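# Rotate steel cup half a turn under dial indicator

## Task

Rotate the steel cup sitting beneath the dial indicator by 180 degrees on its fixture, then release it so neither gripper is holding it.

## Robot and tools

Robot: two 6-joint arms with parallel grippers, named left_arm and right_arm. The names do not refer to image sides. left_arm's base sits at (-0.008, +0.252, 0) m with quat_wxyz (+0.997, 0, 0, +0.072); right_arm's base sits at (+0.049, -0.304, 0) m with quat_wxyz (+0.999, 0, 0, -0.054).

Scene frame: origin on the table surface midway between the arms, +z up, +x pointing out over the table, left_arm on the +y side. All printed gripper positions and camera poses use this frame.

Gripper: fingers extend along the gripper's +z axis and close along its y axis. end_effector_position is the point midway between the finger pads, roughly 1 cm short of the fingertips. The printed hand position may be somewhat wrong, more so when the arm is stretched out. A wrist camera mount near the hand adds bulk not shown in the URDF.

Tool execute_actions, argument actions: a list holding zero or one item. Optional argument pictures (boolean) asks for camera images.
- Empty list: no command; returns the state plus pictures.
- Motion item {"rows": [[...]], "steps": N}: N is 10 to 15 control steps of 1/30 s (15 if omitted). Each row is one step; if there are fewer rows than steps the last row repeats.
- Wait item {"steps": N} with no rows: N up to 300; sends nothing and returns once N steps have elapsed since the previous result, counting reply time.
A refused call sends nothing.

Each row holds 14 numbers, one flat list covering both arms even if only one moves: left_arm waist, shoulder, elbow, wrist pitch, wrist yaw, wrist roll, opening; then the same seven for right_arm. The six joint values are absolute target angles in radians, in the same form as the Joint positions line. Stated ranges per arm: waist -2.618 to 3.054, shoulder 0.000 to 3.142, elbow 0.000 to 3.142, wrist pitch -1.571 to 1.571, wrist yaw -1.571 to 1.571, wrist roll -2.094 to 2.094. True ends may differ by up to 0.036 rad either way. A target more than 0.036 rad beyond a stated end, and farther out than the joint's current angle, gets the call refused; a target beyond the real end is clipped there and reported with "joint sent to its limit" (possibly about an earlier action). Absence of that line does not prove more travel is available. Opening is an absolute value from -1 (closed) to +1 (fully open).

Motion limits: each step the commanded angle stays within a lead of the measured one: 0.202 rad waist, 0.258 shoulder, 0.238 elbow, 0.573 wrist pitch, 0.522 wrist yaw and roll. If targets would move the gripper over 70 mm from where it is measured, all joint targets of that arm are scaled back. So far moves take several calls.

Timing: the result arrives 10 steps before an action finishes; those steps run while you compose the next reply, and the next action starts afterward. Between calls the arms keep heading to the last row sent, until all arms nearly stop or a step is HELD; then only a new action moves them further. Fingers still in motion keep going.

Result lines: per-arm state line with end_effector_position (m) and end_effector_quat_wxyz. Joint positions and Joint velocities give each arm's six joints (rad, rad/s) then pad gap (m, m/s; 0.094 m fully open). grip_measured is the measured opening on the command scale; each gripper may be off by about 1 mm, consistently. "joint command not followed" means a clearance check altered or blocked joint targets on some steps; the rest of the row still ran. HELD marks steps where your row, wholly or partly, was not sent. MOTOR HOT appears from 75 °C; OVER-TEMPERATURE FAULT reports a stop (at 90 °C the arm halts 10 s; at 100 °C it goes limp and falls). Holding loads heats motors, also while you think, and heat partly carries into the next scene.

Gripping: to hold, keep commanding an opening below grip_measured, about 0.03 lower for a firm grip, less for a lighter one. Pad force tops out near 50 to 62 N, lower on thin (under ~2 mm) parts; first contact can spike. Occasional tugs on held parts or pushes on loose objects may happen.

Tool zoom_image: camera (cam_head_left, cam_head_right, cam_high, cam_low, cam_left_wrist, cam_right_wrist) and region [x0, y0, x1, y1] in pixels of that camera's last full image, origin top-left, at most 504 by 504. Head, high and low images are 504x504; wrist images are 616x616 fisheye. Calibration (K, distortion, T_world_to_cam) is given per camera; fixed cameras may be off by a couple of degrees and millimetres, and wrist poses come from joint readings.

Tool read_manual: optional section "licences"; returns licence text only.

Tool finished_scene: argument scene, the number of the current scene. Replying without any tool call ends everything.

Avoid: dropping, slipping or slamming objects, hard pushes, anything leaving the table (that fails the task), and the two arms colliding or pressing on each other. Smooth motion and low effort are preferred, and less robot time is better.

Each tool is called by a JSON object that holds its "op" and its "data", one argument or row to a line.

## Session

{"op": "execute_actions", "data": {
  "actions": []
}}

Scene clock: 0.00 s of 4800.00 s.
left_arm: end_effector_position=(+0.6064, +0.4701, +0.1309) grip_measured=+1.000 end_effector_quat_wxyz=(+0.297, -0.285, +0.711, -0.571) | right_arm: end_effector_position=(+0.3233, -0.1884, +0.1159) grip_measured=+1.000 end_effector_quat_wxyz=(-0.245, +0.753, -0.600, -0.116)
Joint positions: left_arm=[ 0.459  2.883  2.704 -0.426  1.262 -0.89   0.094] | right_arm=[ 0.203  1.469  1.052 -0.961 -0.517 -1.65   0.094]
Joint velocities: left_arm=[-0.007 -0.007 -0.007 -0.037 -0.022  0.081  0.   ] | right_arm=[ 0.007 -0.012 -0.012 -0.051  0.022  0.022  0.   ]
Motor temperatures (°C, as the motors report them): left_arm=[29 33 30 30 30 30] | right_arm=[26 33 31 31 30 26]
camera_calibration (this result's frames):
cam_left_wrist: T_world_to_cam=[[0.0320568, -0.218527, 0.975304, -0.0454765], [-0.996553, -0.0816962, 0.0144504, 0.659376], [0.0765209, -0.972405, -0.220393, 0.54261], [0, 0, 0, 1]] pos_world=[0.617039, 0.571567, 0.154412]
cam_right_wrist: T_world_to_cam=[[0.8977, 0.302701, 0.320167, -0.264863], [0.240809, -0.945586, 0.218809, -0.254497], [0.368979, -0.119326, -0.921746, 0.0555724], [0, 0, 0, 1]] pos_world=[0.278547, -0.153844, 0.19171]

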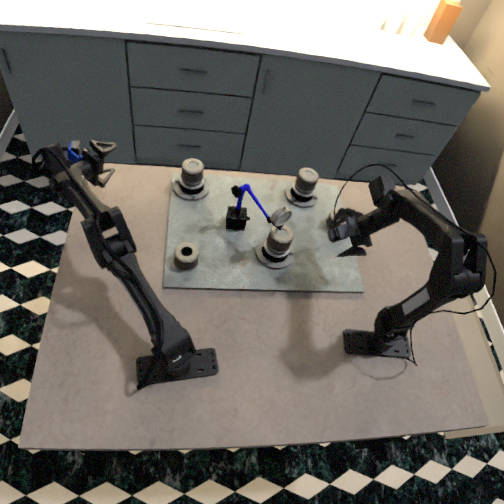

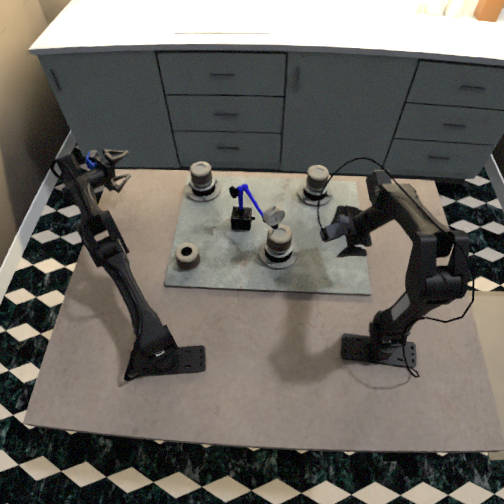

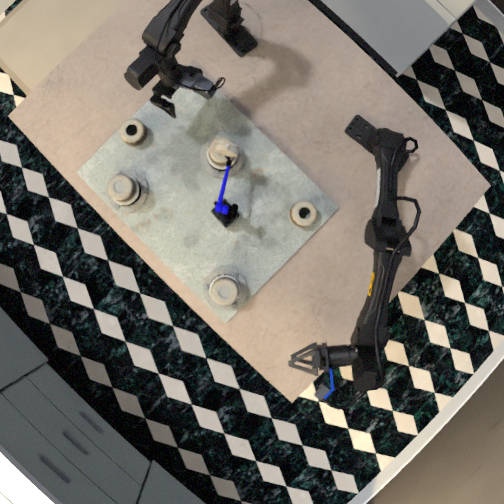

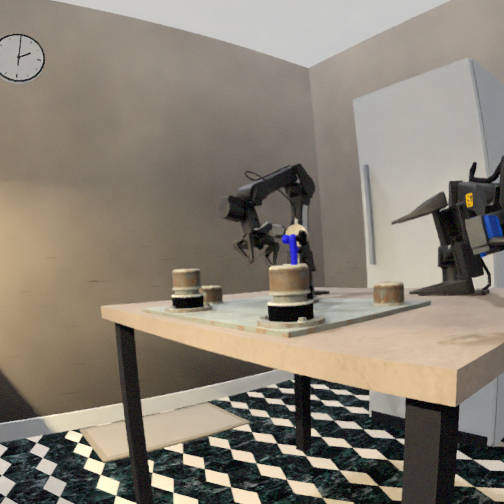

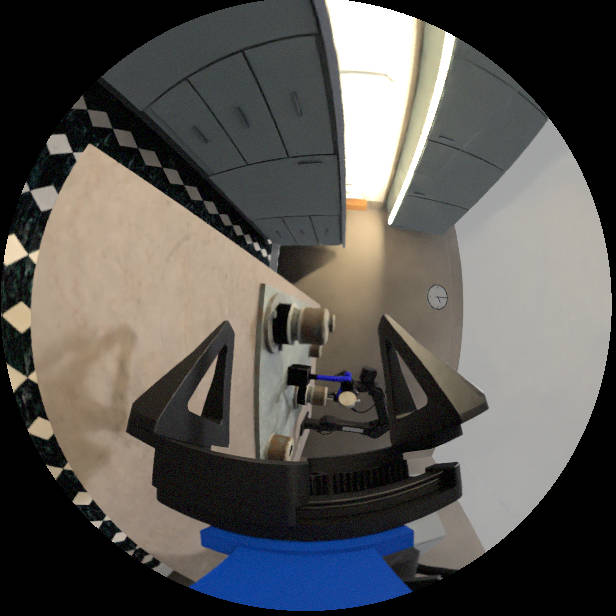

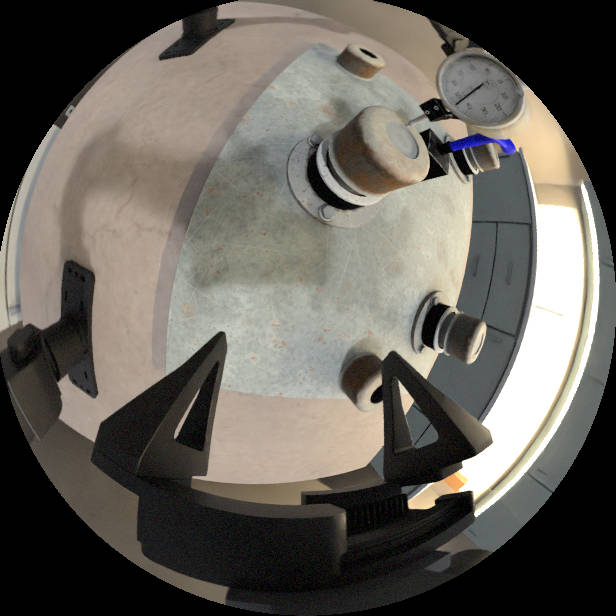

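{"op": "zoom_image", "data": {
  "camera": "cam_right_wrist",
  "region": [270, 30, 540, 240]
}}

{"op": "zoom_image", "data": {
  "camera": "cam_high",
  "region": [150, 100, 310, 260]
}}

{"op": "zoom_image", "data": {
  "camera": "cam_head_right",
  "region": [200, 160, 360, 300]
}}

{"op": "zoom_image", "data": {
  "camera": "cam_head_left",
  "region": [200, 160, 360, 300]
}}

Region (270, 30, 540, 240) of cam_right_wrist's 616x616 image, scaled by 1.867, with more detail than that image has.

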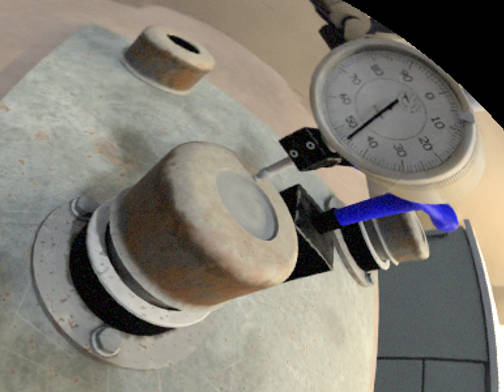

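Region (150, 100, 310, 260) of cam_high's 504x504 image, scaled by 3.150, with more detail than that image has.

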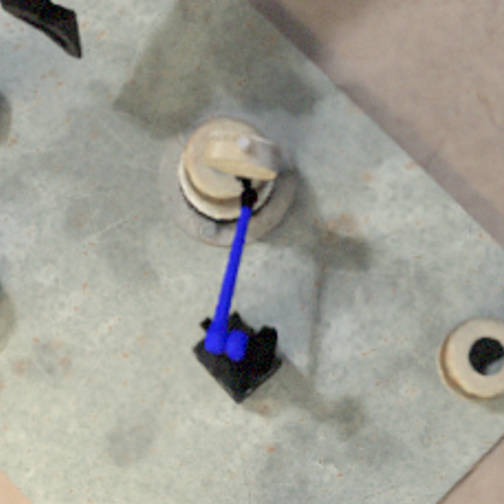

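Region (200, 160, 360, 300) of cam_head_right's 504x504 image, scaled by 3.150, with more detail than that image has; it fills the top 441 rows of this view, and the rest is white.

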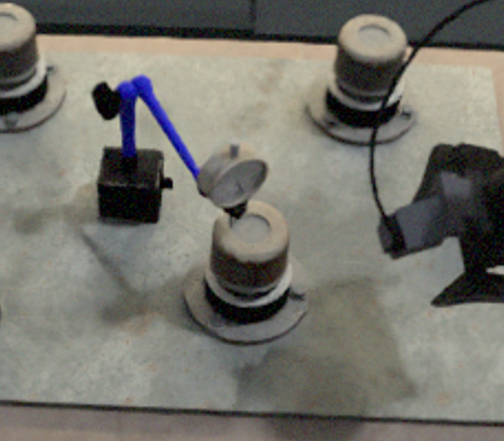

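Region (200, 160, 360, 300) of cam_head_left's 504x504 image, scaled by 3.150, with more detail than that image has; it fills the top 441 rows of this view, and the rest is white.

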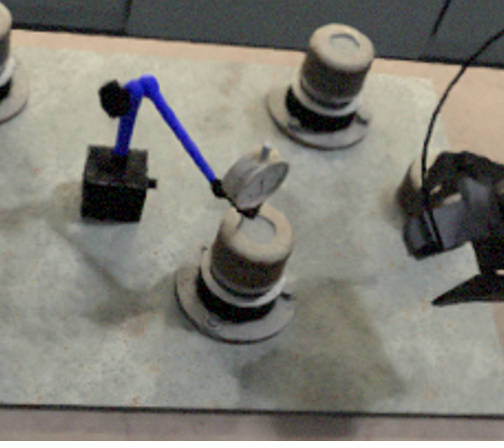

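{"op": "zoom_image", "data": {
  "camera": "cam_right_wrist",
  "region": [280, 90, 450, 240]
}}

{"op": "zoom_image", "data": {
  "camera": "cam_left_wrist",
  "region": [250, 340, 400, 470]
}}

{"op": "zoom_image", "data": {
  "camera": "cam_low",
  "region": [150, 150, 430, 350]
}}

Region (280, 90, 450, 240) of cam_right_wrist's 616x616 image, scaled by 2.965, with more detail than that image has; it fills the top 445 rows of this view, and the rest is white.

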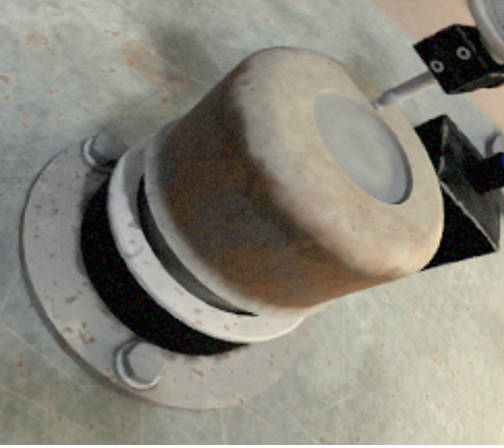

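Region (250, 340, 400, 470) of cam_left_wrist's 616x616 image, scaled by 3.360, with more detail than that image has; it fills the top 437 rows of this view, and the rest is white.

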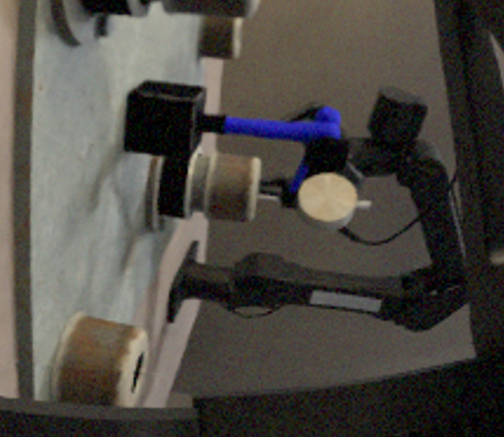

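Region (150, 150, 430, 350) of cam_low's 504x504 image, scaled by 1.800, with more detail than that image has; it fills the top 360 rows of this view, and the rest is white.

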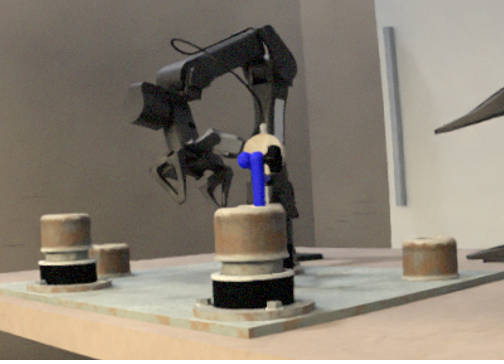

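{"op": "execute_actions", "data": {
  "actions": [
    {"rows": [
[0.459,2.883,2.704,-0.426,1.262,-0.89,1, 0.203,1.4838,1.0419,-0.955,-0.522,-1.647,1],
[0.459,2.883,2.704,-0.426,1.262,-0.89,1, 0.203,1.5024,1.0286,-0.8750,-0.5583,-1.5970,1],
[0.459,2.883,2.704,-0.426,1.262,-0.89,1, 0.203,1.5138,1.0161,-0.7859,-0.5965,-1.5397,1],
[0.459,2.883,2.704,-0.426,1.262,-0.89,1, 0.203,1.5285,1.0000,-0.6807,-0.6416,-1.4720,1],
[0.459,2.883,2.704,-0.426,1.262,-0.89,1, 0.203,1.5456,0.9814,-0.5686,-0.6897,-1.3998,1],
[0.459,2.883,2.704,-0.426,1.262,-0.89,1, 0.203,1.5636,0.9617,-0.4608,-0.7359,-1.3305,1],
[0.459,2.883,2.704,-0.426,1.262,-0.89,1, 0.203,1.5826,0.9409,-0.3704,-0.7747,-1.2723,1],
[0.459,2.883,2.704,-0.426,1.262,-0.89,1, 0.203,1.6026,0.9191,-0.2759,-0.8152,-1.2114,1],
[0.459,2.883,2.704,-0.426,1.262,-0.89,1, 0.203,1.6235,0.8963,-0.1773,-0.8574,-1.1481,1],
[0.459,2.883,2.704,-0.426,1.262,-0.89,1, 0.203,1.6453,0.8725,-0.0748,-0.9014,-1.0821,1],
[0.459,2.883,2.704,-0.426,1.262,-0.89,1, 0.203,1.6681,0.8476,0.0317,-0.9471,-1.0135,1],
[0.459,2.883,2.704,-0.426,1.262,-0.89,1, 0.203,1.6918,0.8216,0.1423,-0.9945,-0.9424,1],
[0.459,2.883,2.704,-0.426,1.262,-0.89,1, 0.203,1.7156,0.7957,0.2568,-1.0436,-0.8686,1],
[0.459,2.883,2.704,-0.426,1.262,-0.89,1, 0.203,1.7393,0.7698,0.3572,-1.0866,-0.8041,1],
[0.459,2.883,2.704,-0.426,1.262,-0.89,1, 0.203,1.7631,0.7438,0.4575,-1.1296,-0.7395,1]
], "steps": 15}
  ]
}}

{"op": "execute_actions", "data": {
  "actions": [
    {"rows": [
[0.459,2.883,2.704,-0.426,1.262,-0.89,1, 0.203,1.7868,0.7179,0.5578,-1.1727,-0.6750,1],
[0.459,2.883,2.704,-0.426,1.262,-0.89,1, 0.203,1.8105,0.6920,0.6581,-1.2157,-0.6104,1],
[0.459,2.883,2.704,-0.426,1.262,-0.89,1, 0.203,1.8343,0.6661,0.7584,-1.2587,-0.5458,1],
[0.459,2.883,2.704,-0.426,1.262,-0.89,1, 0.203,1.8580,0.6401,0.8588,-1.3017,-0.4813,1],
[0.459,2.883,2.704,-0.426,1.262,-0.89,1, 0.208,1.8799,0.6163,0.9591,-1.3447,-0.4167,1],
[0.459,2.883,2.704,-0.426,1.262,-0.89,1, 0.2141,1.9007,0.5957,1.0229,-1.3721,-0.3757,1],
[0.459,2.883,2.704,-0.426,1.262,-0.89,1, 0.2166,1.9200,0.5799,1.0787,-1.3960,-0.3385,1],
[0.459,2.883,2.704,-0.426,1.262,-0.89,1, 0.2208,1.9384,0.5687,1.1082,-1.4086,-0.3174,1],
[0.459,2.883,2.704,-0.426,1.262,-0.89,1, 0.2268,1.9555,0.5626,1.1348,-1.4201,-0.2974,1],
[0.459,2.883,2.704,-0.426,1.262,-0.89,1, 0.2344,1.9712,0.5614,1.1423,-1.4233,-0.2894,1],
[0.459,2.883,2.704,-0.426,1.262,-0.89,1, 0.2437,1.9860,0.5749,1.1377,-1.4213,-0.2887,1],
[0.459,2.883,2.704,-0.426,1.262,-0.89,1, 0.2547,1.9998,0.5928,1.1300,-1.4180,-0.2894,1],
[0.459,2.883,2.704,-0.426,1.262,-0.89,1, 0.2670,2.0129,0.6143,1.1126,-1.4105,-0.2960,1],
[0.459,2.883,2.704,-0.426,1.262,-0.89,1, 0.2802,2.0243,0.6294,1.0941,-1.4026,-0.3034,1],
[0.459,2.883,2.704,-0.426,1.262,-0.89,1, 0.2937,2.0362,0.6449,1.0584,-1.3873,-0.3220,1]
], "steps": 15}
  ]
}}

{"op": "execute_actions", "data": {
  "actions": [
    {"rows": [
[0.459,2.883,2.704,-0.426,1.262,-0.89,1, 0.3075,2.0482,0.6607,1.0584,-1.3873,-0.3180,1],
[0.459,2.883,2.704,-0.426,1.262,-0.89,1, 0.3213,2.0602,0.6765,1.0584,-1.3873,-0.3140,1],
[0.459,2.883,2.704,-0.426,1.262,-0.89,1, 0.3351,2.0722,0.6923,1.0584,-1.3873,-0.3103,1],
[0.459,2.883,2.704,-0.426,1.262,-0.89,1, 0.3486,2.0840,0.7078,1.0584,-1.3873,-0.3066,1],
[0.459,2.883,2.704,-0.426,1.262,-0.89,1, 0.3620,2.0956,0.7231,1.0584,-1.3873,-0.3031,1],
[0.459,2.883,2.704,-0.426,1.262,-0.89,1, 0.3745,2.1065,0.7374,1.0584,-1.3873,-0.2997,1],
[0.459,2.883,2.704,-0.426,1.262,-0.89,1, 0.3857,2.1163,0.7503,1.0584,-1.3873,-0.2971,1],
[0.459,2.883,2.704,-0.426,1.262,-0.89,1, 0.3954,2.1248,0.7615,1.0584,-1.3873,-0.2953,1],
[0.459,2.883,2.704,-0.426,1.262,-0.89,1, 0.4037,2.1320,0.7709,1.0584,-1.3873,-0.2941,1],
[0.459,2.883,2.704,-0.426,1.262,-0.89,1, 0.4103,2.1378,0.7784,1.0584,-1.3873,-0.2933,1],
[0.459,2.883,2.704,-0.426,1.262,-0.89,1, 0.4156,2.1424,0.7845,1.0584,-1.3873,-0.2932,1],
[0.459,2.883,2.704,-0.426,1.262,-0.89,1, 0.4196,2.1459,0.7891,1.0584,-1.3873,-0.2929,1],
[0.459,2.883,2.704,-0.426,1.262,-0.89,1, 0.4224,2.1483,0.7923,1.0584,-1.3873,-0.2931,1],
[0.459,2.883,2.704,-0.426,1.262,-0.89,1, 0.4241,2.1498,0.7942,1.0584,-1.3873,-0.2935,1],
[0.459,2.883,2.704,-0.426,1.262,-0.89,1, 0.4249,2.1505,0.7952,1.0584,-1.3873,-0.2950,1]
], "steps": 15}
  ]
}}

{"op": "execute_actions", "data": {
  "actions": [
    {"steps": 18}
  ],
  "pictures": true
}}

Scene clock: 56.20 s of 4800.00 s.
left_arm: end_effector_position=(+0.6064, +0.4701, +0.1309) grip_measured=+1.000 end_effector_quat_wxyz=(+0.296, -0.285, +0.711, -0.571) | right_arm: end_effector_position=(+0.3414, -0.1788, +0.1134) grip_measured=+1.000 end_effector_quat_wxyz=(-0.283, +0.727, -0.614, -0.118)
Joint positions: left_arm=[ 0.459  2.883  2.704 -0.426  1.262 -0.892  0.094] | right_arm=[ 0.203  1.487  1.023 -0.833 -0.569 -1.565  0.094]
Joint velocities: left_arm=[-0.002 -0.017  0.007 -0.007  0.037  0.022  0.   ] | right_arm=[-0.002  0.315 -0.383  1.81  -0.696  1.121  0.   ]
Motor temperatures (°C, as the motors report them): left_arm=[29 56 34 34 30 30] | right_arm=[26 35 35 30 31 26]
Steps of this call (steps 1 to 90: nothing new was sent; then 53.03 s passed at rest; steps 91 to 95: the first 5 steps of this action). Readings (joint positions):
91: left_arm=[0.459 2.883 2.704 -0.426 1.262 -0.890] | right_arm=[0.203 1.469 1.052 -0.961 -0.517 -1.650]
92: left_arm=[0.459 2.883 2.704 -0.426 1.262 -0.891] | right_arm=[0.203 1.470 1.050 -0.953 -0.520 -1.644]
94: left_arm=[0.459 2.883 2.704 -0.426 1.262 -0.892] | right_arm=[0.203 1.478 1.035 -0.889 -0.546 -1.600]
95: the state above

Scene clock: 56.70 s of 4800.00 s.
left_arm: end_effector_position=(+0.6064, +0.4701, +0.1309) grip_measured=+1.000 end_effector_quat_wxyz=(+0.296, -0.286, +0.711, -0.571) | right_arm: end_effector_position=(+0.3900, -0.1079, +0.0895) grip_measured=+1.000 end_effector_quat_wxyz=(-0.510, +0.515, -0.597, -0.345)
Joint positions: left_arm=[ 0.459  2.883  2.704 -0.426  1.262 -0.893  0.094] | right_arm=[ 0.203  1.828  0.671  0.537 -1.14  -0.693  0.094]
Joint velocities: left_arm=[-0.022  0.002  0.002 -0.022  0.007  0.051  0.   ] | right_arm=[-0.027  0.647 -0.72   2.879 -1.238  1.766  0.   ]
Motor temperatures (°C, as the motors report them): left_arm=[29 56 34 34 30 30] | right_arm=[26 35 35 30 31 26]
Steps of this call (steps 1 to 10: the last 10 steps of your previous action; steps 11 to 15: the first 5 steps of this action). Readings (joint positions):
11: left_arm=[0.459 2.883 2.704 -0.426 1.262 -0.893] | right_arm=[0.203 1.735 0.774 0.140 -0.969 -0.950]
12: left_arm=[0.459 2.883 2.704 -0.426 1.262 -0.893] | right_arm=[0.203 1.759 0.748 0.239 -1.011 -0.886]
14: left_arm=[0.459 2.883 2.704 -0.426 1.262 -0.893] | right_arm=[0.203 1.805 0.697 0.437 -1.097 -0.758]
15: the state above

Scene clock: 57.20 s of 4800.00 s.
left_arm: end_effector_position=(+0.6064, +0.4701, +0.1309) grip_measured=+1.000 end_effector_quat_wxyz=(+0.296, -0.286, +0.711, -0.571) | right_arm: end_effector_position=(+0.3510, -0.0566, +0.0890) grip_measured=+1.000 end_effector_quat_wxyz=(-0.477, +0.524, -0.507, -0.490)
Joint positions: left_arm=[ 0.459  2.883  2.704 -0.426  1.262 -0.893  0.094] | right_arm=[ 0.327  2.055  0.678  1.046 -1.372 -0.329  0.094]
Joint velocities: left_arm=[-0.007 -0.012 -0.007 -0.022  0.081 -0.037  0.   ] | right_arm=[0.374 0.295 0.466 0.081 0.022 0.139 0.   ]
Motor temperatures (°C, as the motors report them): left_arm=[29 56 34 34 30 30] | right_arm=[26 35 35 31 31 26]
Steps of this call (steps 1 to 10: the last 10 steps of your previous action; steps 11 to 15: the first 5 steps of this action). Readings (joint positions):
11: left_arm=[0.459 2.883 2.704 -0.426 1.262 -0.893] | right_arm=[0.272 2.009 0.612 1.037 -1.369 -0.348]
12: left_arm=[0.459 2.883 2.704 -0.426 1.262 -0.893] | right_arm=[0.286 2.021 0.628 1.039 -1.370 -0.343]
14: left_arm=[0.459 2.883 2.704 -0.426 1.262 -0.893] | right_arm=[0.314 2.044 0.662 1.044 -1.371 -0.333]
15: the state above

Scene clock: 57.80 s of 4800.00 s.
left_arm: end_effector_position=(+0.6064, +0.4701, +0.1309) grip_measured=+1.000 end_effector_quat_wxyz=(+0.296, -0.286, +0.711, -0.571) | right_arm: end_effector_position=(+0.3496, -0.0241, +0.0847) grip_measured=+1.000 end_effector_quat_wxyz=(-0.457, +0.545, -0.482, -0.512)
Joint positions: left_arm=[ 0.459  2.883  2.704 -0.426  1.262 -0.893  0.094] | right_arm=[ 0.415  2.129  0.775  1.053 -1.374 -0.302  0.094]
Joint velocities: left_arm=[-0.007 -0.007 -0.017  0.051 -0.022 -0.11   0.   ] | right_arm=[-0.002 -0.022 -0.002 -0.007 -0.066 -0.022  0.   ]
Motor temperatures (°C, as the motors report them): left_arm=[29 56 34 34 30 30] | right_arm=[26 35 35 31 31 26]
Kept back: nothing.
Steps of this call (steps 1 to 10: the last 10 steps of your previous action; steps 11 to 18: the robot went on to your last target). Readings (joint positions):
1: left_arm=[0.459 2.883 2.704 -0.426 1.262 -0.893] | right_arm=[0.341 2.067 0.694 1.048 -1.372 -0.324]
2: left_arm=[0.459 2.883 2.704 -0.426 1.262 -0.893] | right_arm=[0.354 2.077 0.709 1.049 -1.372 -0.320]
4: left_arm=[0.459 2.883 2.704 -0.426 1.262 -0.893] | right_arm=[0.378 2.096 0.735 1.051 -1.372 -0.313]
8: left_arm=[0.459 2.883 2.704 -0.426 1.262 -0.893] | right_arm=[0.408 2.122 0.766 1.052 -1.373 -0.305]
18: the state above
camera_calibration (this result's frames):
cam_left_wrist: T_world_to_cam=[[0.0338303, -0.216567, 0.975682, -0.0475228], [-0.996488, -0.082126, 0.0163227, 0.659294], [0.0765938, -0.972807, -0.218584, 0.542518], [0, 0, 0, 1]] pos_world=[0.617033, 0.571619, 0.154192]
cam_right_wrist: T_world_to_cam=[[0.976181, 0.114112, 0.184521, -0.348693], [0.213271, -0.660804, -0.71962, -0.00271945], [0.039815, 0.741833, -0.669401, 0.151156], [0, 0, 0, 1]] pos_world=[0.334949, -0.0741393, 0.163568]

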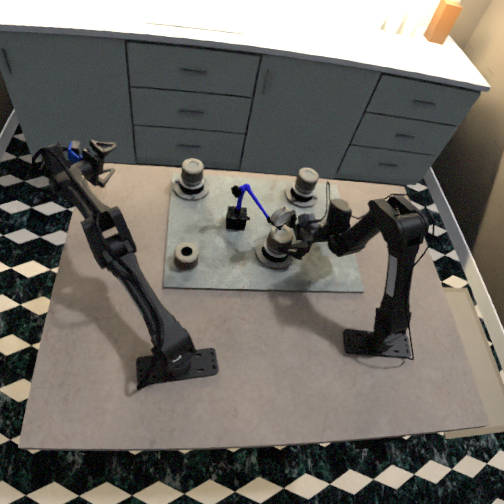

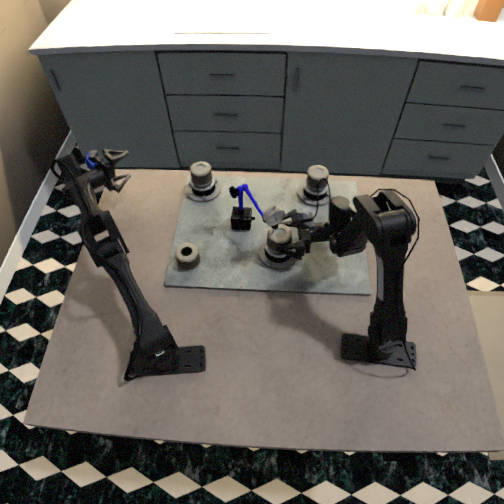

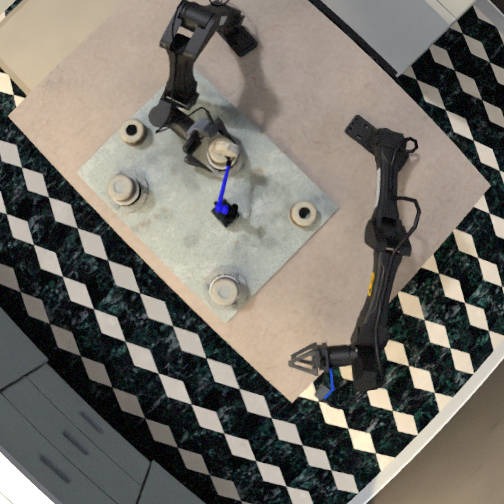

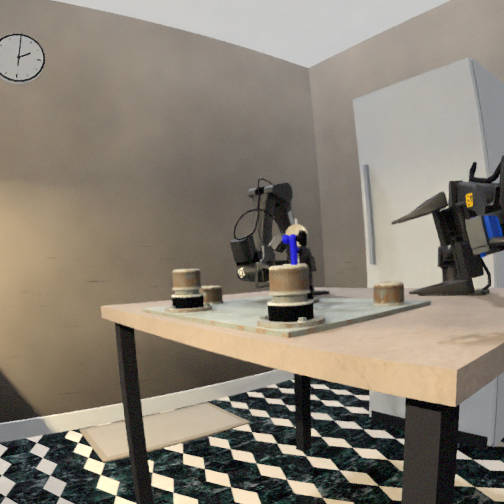

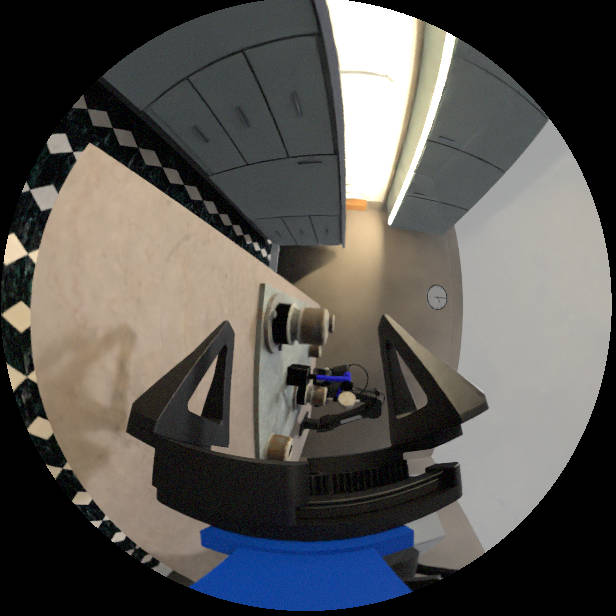

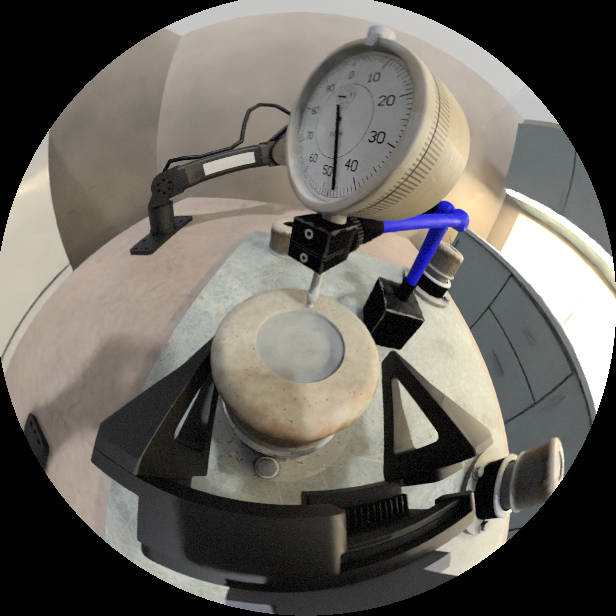

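{"op": "execute_actions", "data": {
  "actions": [
    {"rows": [
[0.459,2.880,2.701,-0.426,1.262,-0.89,1, 0.405,2.107,0.764,1.062,-1.3873,-0.2950,1],
[0.459,2.870,2.691,-0.426,1.262,-0.89,1, 0.4048,2.1063,0.7624,1.066,-1.3873,-0.2950,1],
[0.459,2.854,2.675,-0.426,1.262,-0.89,1, 0.4044,2.1046,0.7587,1.070,-1.3873,-0.2950,1],
[0.459,2.832,2.653,-0.426,1.262,-0.89,1, 0.4038,2.1022,0.7535,1.074,-1.3873,-0.2950,1],
[0.459,2.804,2.625,-0.426,1.262,-0.89,1, 0.4030,2.0990,0.7466,1.078,-1.3873,-0.2950,1],
[0.459,2.770,2.591,-0.426,1.262,-0.89,1, 0.4022,2.0956,0.7393,1.082,-1.3873,-0.2950,1],
[0.459,2.731,2.552,-0.426,1.262,-0.89,1, 0.4013,2.0922,0.7319,1.085,-1.3873,-0.2950,1],
[0.459,2.688,2.509,-0.426,1.262,-0.89,1, 0.4006,2.0891,0.7251,1.087,-1.3873,-0.2950,1],
[0.459,2.640,2.461,-0.426,1.262,-0.89,1, 0.3999,2.0864,0.7193,1.087,-1.3873,-0.2950,1],
[0.459,2.588,2.409,-0.426,1.262,-0.89,1, 0.3994,2.0845,0.7151,1.086,-1.3873,-0.2950,1],
[0.459,2.533,2.354,-0.426,1.262,-0.89,1, 0.3991,2.0833,0.7125,1.085,-1.3873,-0.2950,1],
[0.459,2.475,2.296,-0.426,1.262,-0.89,1, 0.399,2.0828,0.7114,1.084,-1.3873,-0.2950,1],
[0.459,2.416,2.237,-0.426,1.262,-0.89,1, 0.399,2.0828,0.7114,1.083,-1.3873,-0.2950,1],
[0.459,2.355,2.176,-0.426,1.262,-0.89,1, 0.399,2.0828,0.7114,1.083,-1.3873,-0.2950,1],
[0.459,2.293,2.114,-0.426,1.262,-0.89,1, 0.399,2.0828,0.7114,1.083,-1.3873,-0.2950,1]
], "steps": 15}
  ]
}}

{"op": "execute_actions", "data": {
  "actions": [
    {"rows": [
[0.459,2.231,2.052,-0.426,1.262,-0.89,1, 0.399,2.0828,0.7114,1.083,-1.3873,-0.2950,1],
[0.459,2.170,1.991,-0.426,1.262,-0.89,1, 0.399,2.0828,0.7114,1.083,-1.3873,-0.2950,1],
[0.459,2.111,1.932,-0.426,1.262,-0.89,1, 0.399,2.0828,0.7114,1.083,-1.3873,-0.2950,1],
[0.459,2.053,1.874,-0.426,1.262,-0.89,1, 0.399,2.0828,0.7114,1.083,-1.3873,-0.2950,1],
[0.459,1.998,1.819,-0.426,1.262,-0.89,1, 0.399,2.0828,0.7114,1.083,-1.3873,-0.2950,1],
[0.459,1.946,1.767,-0.426,1.262,-0.89,1, 0.399,2.0828,0.7114,1.083,-1.3873,-0.2950,1],
[0.459,1.898,1.719,-0.426,1.262,-0.89,1, 0.399,2.0828,0.7114,1.083,-1.3873,-0.2950,1],
[0.459,1.855,1.676,-0.426,1.262,-0.89,1, 0.399,2.0828,0.7114,1.083,-1.3873,-0.2950,1],
[0.459,1.816,1.637,-0.426,1.262,-0.89,1, 0.399,2.0828,0.7114,1.083,-1.3873,-0.2950,1],
[0.459,1.782,1.603,-0.426,1.262,-0.89,1, 0.399,2.0828,0.7114,1.083,-1.3873,-0.2950,1],
[0.459,1.754,1.575,-0.426,1.262,-0.89,1, 0.399,2.0828,0.7114,1.083,-1.3873,-0.2950,1],
[0.459,1.732,1.553,-0.426,1.262,-0.89,1, 0.399,2.0828,0.7114,1.083,-1.3873,-0.2950,1],
[0.459,1.716,1.537,-0.426,1.262,-0.89,1, 0.399,2.0828,0.7114,1.083,-1.3873,-0.2950,1],
[0.459,1.706,1.527,-0.426,1.262,-0.89,1, 0.399,2.0828,0.7114,1.083,-1.3873,-0.2950,1],
[0.459,1.703,1.524,-0.426,1.262,-0.89,1, 0.399,2.0828,0.7114,1.083,-1.3873,-0.2950,1]
], "steps": 15}
  ]
}}

{"op": "execute_actions", "data": {
  "actions": [
    {"steps": 18}
  ],
  "pictures": true
}}

{"op": "zoom_image", "data": {
  "camera": "cam_right_wrist",
  "region": [190, 260, 430, 480]
}}

Scene clock: 62.03 s of 4800.00 s.
left_arm: end_effector_position=(+0.6046, +0.4690, +0.1298) grip_measured=+1.000 end_effector_quat_wxyz=(+0.290, -0.291, +0.710, -0.572) | right_arm: end_effector_position=(+0.3495, -0.0241, +0.0853) grip_measured=+1.000 end_effector_quat_wxyz=(-0.459, +0.546, -0.479, -0.511)
Joint positions: left_arm=[ 0.459  2.864  2.669 -0.425  1.26  -0.893  0.094] | right_arm=[ 0.415  2.129  0.773  1.062 -1.374 -0.302  0.094]
Joint velocities: left_arm=[-0.007 -0.383 -0.667  0.022 -0.007 -0.095  0.   ] | right_arm=[ 0.002  0.002 -0.076  0.081  0.007  0.066  0.   ]
Motor temperatures (°C, as the motors report them): left_arm=[29 57 34 34 30 30] | right_arm=[26 35 35 31 31 26]
Steps of this call (steps 1 to 15: the robot went on to your last target; steps 16 to 90: nothing new was sent; then 1.07 s passed at rest; steps 91 to 95: the first 5 steps of this action). Readings (joint positions):
91: left_arm=[0.459 2.883 2.704 -0.426 1.262 -0.893] | right_arm=[0.415 2.129 0.775 1.054 -1.374 -0.302]
92: left_arm=[0.459 2.883 2.704 -0.426 1.262 -0.893] | right_arm=[0.415 2.129 0.775 1.055 -1.374 -0.302]
94: left_arm=[0.459 2.875 2.688 -0.425 1.261 -0.893] | right_arm=[0.415 2.129 0.775 1.059 -1.374 -0.302]
95: the state above

Scene clock: 62.53 s of 4800.00 s.
left_arm: end_effector_position=(+0.5084, +0.4034, +0.2895) grip_measured=+1.000 end_effector_quat_wxyz=(+0.299, -0.290, +0.711, -0.567) | right_arm: end_effector_position=(+0.3388, -0.0275, +0.0836) grip_measured=+1.000 end_effector_quat_wxyz=(-0.455, +0.544, -0.483, -0.513)
Joint positions: left_arm=[ 0.459  2.106  1.927 -0.422  1.249 -0.897  0.094] | right_arm=[ 0.415  2.111  0.726  1.077 -1.375 -0.302  0.094]
Joint velocities: left_arm=[-0.012 -1.946 -1.512 -0.066 -0.007  0.007  0.   ] | right_arm=[-0.017  0.022  0.002  0.007  0.022 -0.022  0.   ]
Motor temperatures (°C, as the motors report them): left_arm=[29 57 34 34 30 30] | right_arm=[26 35 35 31 31 26]
Steps of this call (steps 1 to 10: the last 10 steps of your previous action; steps 11 to 15: the first 5 steps of this action). Readings (joint positions):
11: left_arm=[0.459 2.388 2.162 -0.432 1.248 -0.896] | right_arm=[0.415 2.112 0.726 1.077 -1.375 -0.302]
12: left_arm=[0.459 2.317 2.100 -0.429 1.248 -0.896] | right_arm=[0.415 2.112 0.726 1.077 -1.375 -0.302]
14: left_arm=[0.459 2.175 1.982 -0.425 1.248 -0.897] | right_arm=[0.415 2.111 0.726 1.077 -1.375 -0.302]
15: the state above

Scene clock: 63.13 s of 4800.00 s.
left_arm: end_effector_position=(+0.4272, +0.3469, +0.3247) grip_measured=+1.000 end_effector_quat_wxyz=(+0.298, -0.286, +0.710, -0.570) | right_arm: end_effector_position=(+0.3388, -0.0275, +0.0836) grip_measured=+1.000 end_effector_quat_wxyz=(-0.455, +0.544, -0.483, -0.513)
Joint positions: left_arm=[ 0.459  1.711  1.531 -0.419  1.258 -0.897  0.094] | right_arm=[ 0.415  2.111  0.726  1.078 -1.375 -0.302  0.094]
Joint velocities: left_arm=[ 0.007 -0.007  0.007  0.037 -0.007  0.037  0.   ] | right_arm=[ 0.007 -0.022 -0.012  0.022  0.007 -0.037  0.   ]
Motor temperatures (°C, as the motors report them): left_arm=[29 56 34 34 30 30] | right_arm=[26 36 35 31 31 26]
Kept back: nothing.
Steps of this call (steps 1 to 10: the last 10 steps of your previous action; steps 11 to 18: the robot went on to your last target). Readings (joint positions):
1: left_arm=[0.459 2.041 1.875 -0.419 1.250 -0.897] | right_arm=[0.415 2.111 0.726 1.078 -1.375 -0.302]
2: left_arm=[0.459 1.979 1.825 -0.416 1.251 -0.897] | right_arm=[0.415 2.111 0.726 1.078 -1.375 -0.302]
4: left_arm=[0.459 1.872 1.735 -0.412 1.254 -0.897] | right_arm=[0.415 2.111 0.726 1.078 -1.375 -0.302]
8: left_arm=[0.459 1.738 1.598 -0.411 1.258 -0.897] | right_arm=[0.415 2.111 0.726 1.078 -1.375 -0.302]
18: the state above
camera_calibration (this result's frames):
cam_left_wrist: T_world_to_cam=[[0.0336418, -0.218557, 0.975244, -0.256345], [-0.996185, -0.0859519, 0.0151019, 0.469058], [0.0805235, -0.972031, -0.220615, 0.477433], [0, 0, 0, 1]] pos_world=[0.437448, 0.44837, 0.348244]
cam_right_wrist: T_world_to_cam=[[0.976935, 0.116049, 0.179252, -0.337257], [0.210659, -0.661141, -0.72008, -0.00249208], [0.0349463, 0.741232, -0.670339, 0.155083], [0, 0, 0, 1]] pos_world=[0.324583, -0.0774616, 0.162617]

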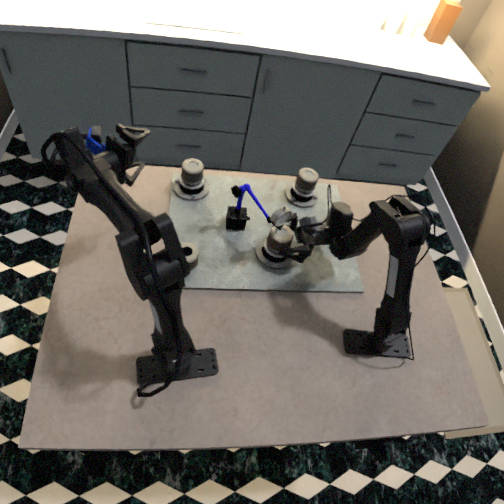

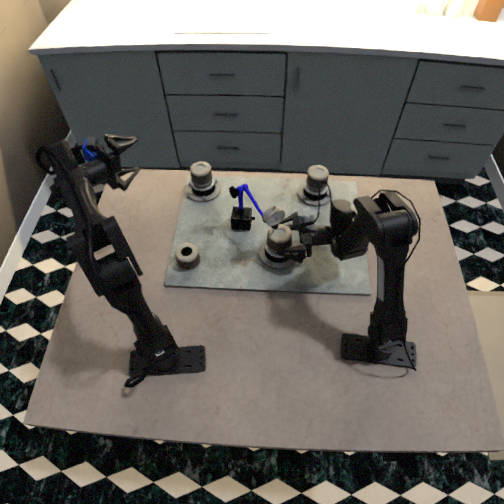

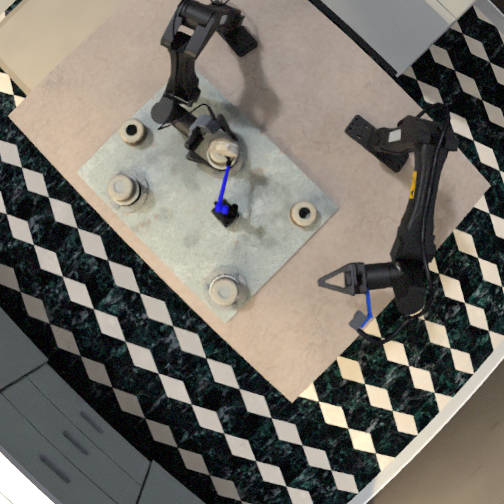

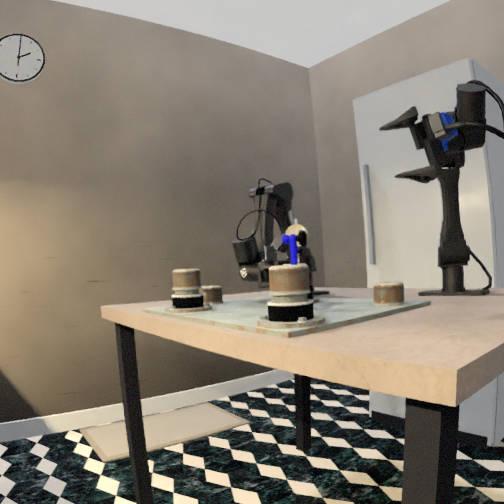

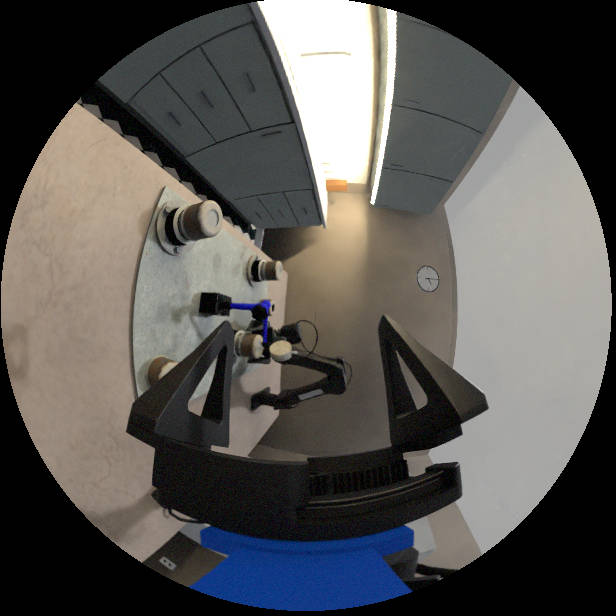

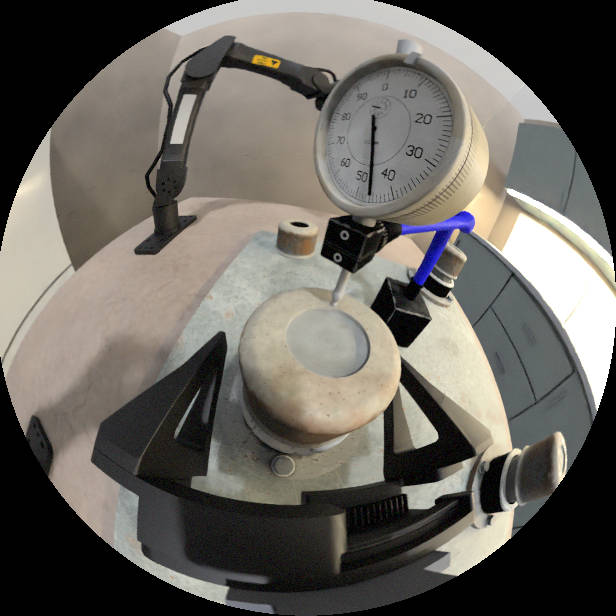

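Region (190, 260, 430, 480) of cam_right_wrist's 616x616 image, scaled by 2.100, with more detail than that image has; it fills the top 462 rows of this view, and the rest is white.

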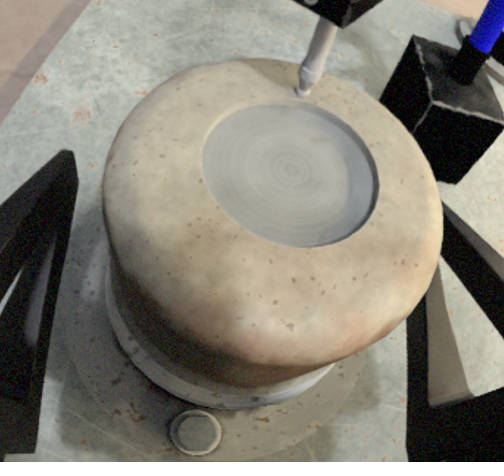

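{"op": "zoom_image", "data": {
  "camera": "cam_high",
  "region": [140, 80, 280, 220]
}}

{"op": "zoom_image", "data": {
  "camera": "cam_head_right",
  "region": [230, 170, 370, 290]
}}

{"op": "zoom_image", "data": {
  "camera": "cam_left_wrist",
  "region": [190, 280, 360, 420]
}}

Region (140, 80, 280, 220) of cam_high's 504x504 image, scaled by 3.600, with more detail than that image has.

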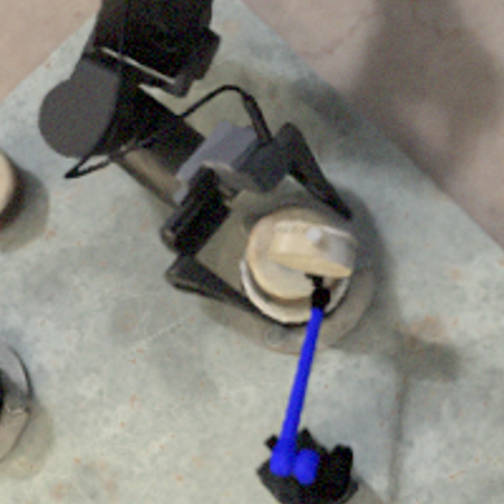

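Region (230, 170, 370, 290) of cam_head_right's 504x504 image, scaled by 3.600, with more detail than that image has; it fills the top 432 rows of this view, and the rest is white.

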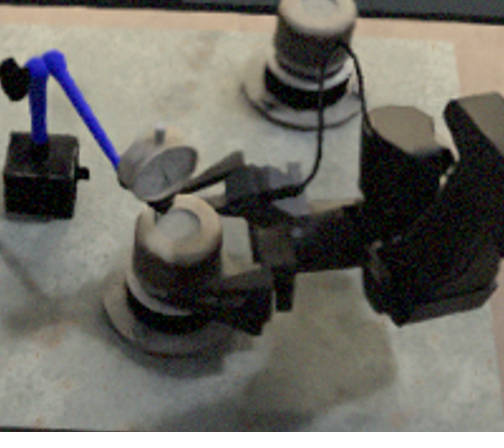

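Region (190, 280, 360, 420) of cam_left_wrist's 616x616 image, scaled by 2.965, with more detail than that image has; it fills the top 415 rows of this view, and the rest is white.

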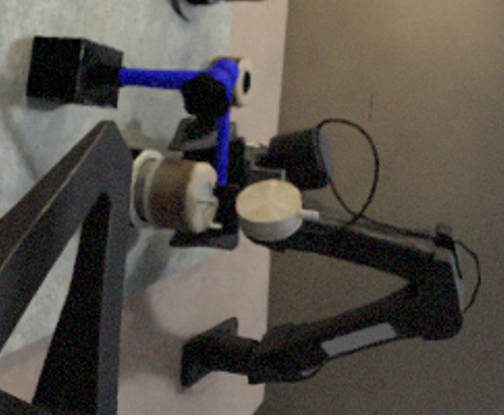

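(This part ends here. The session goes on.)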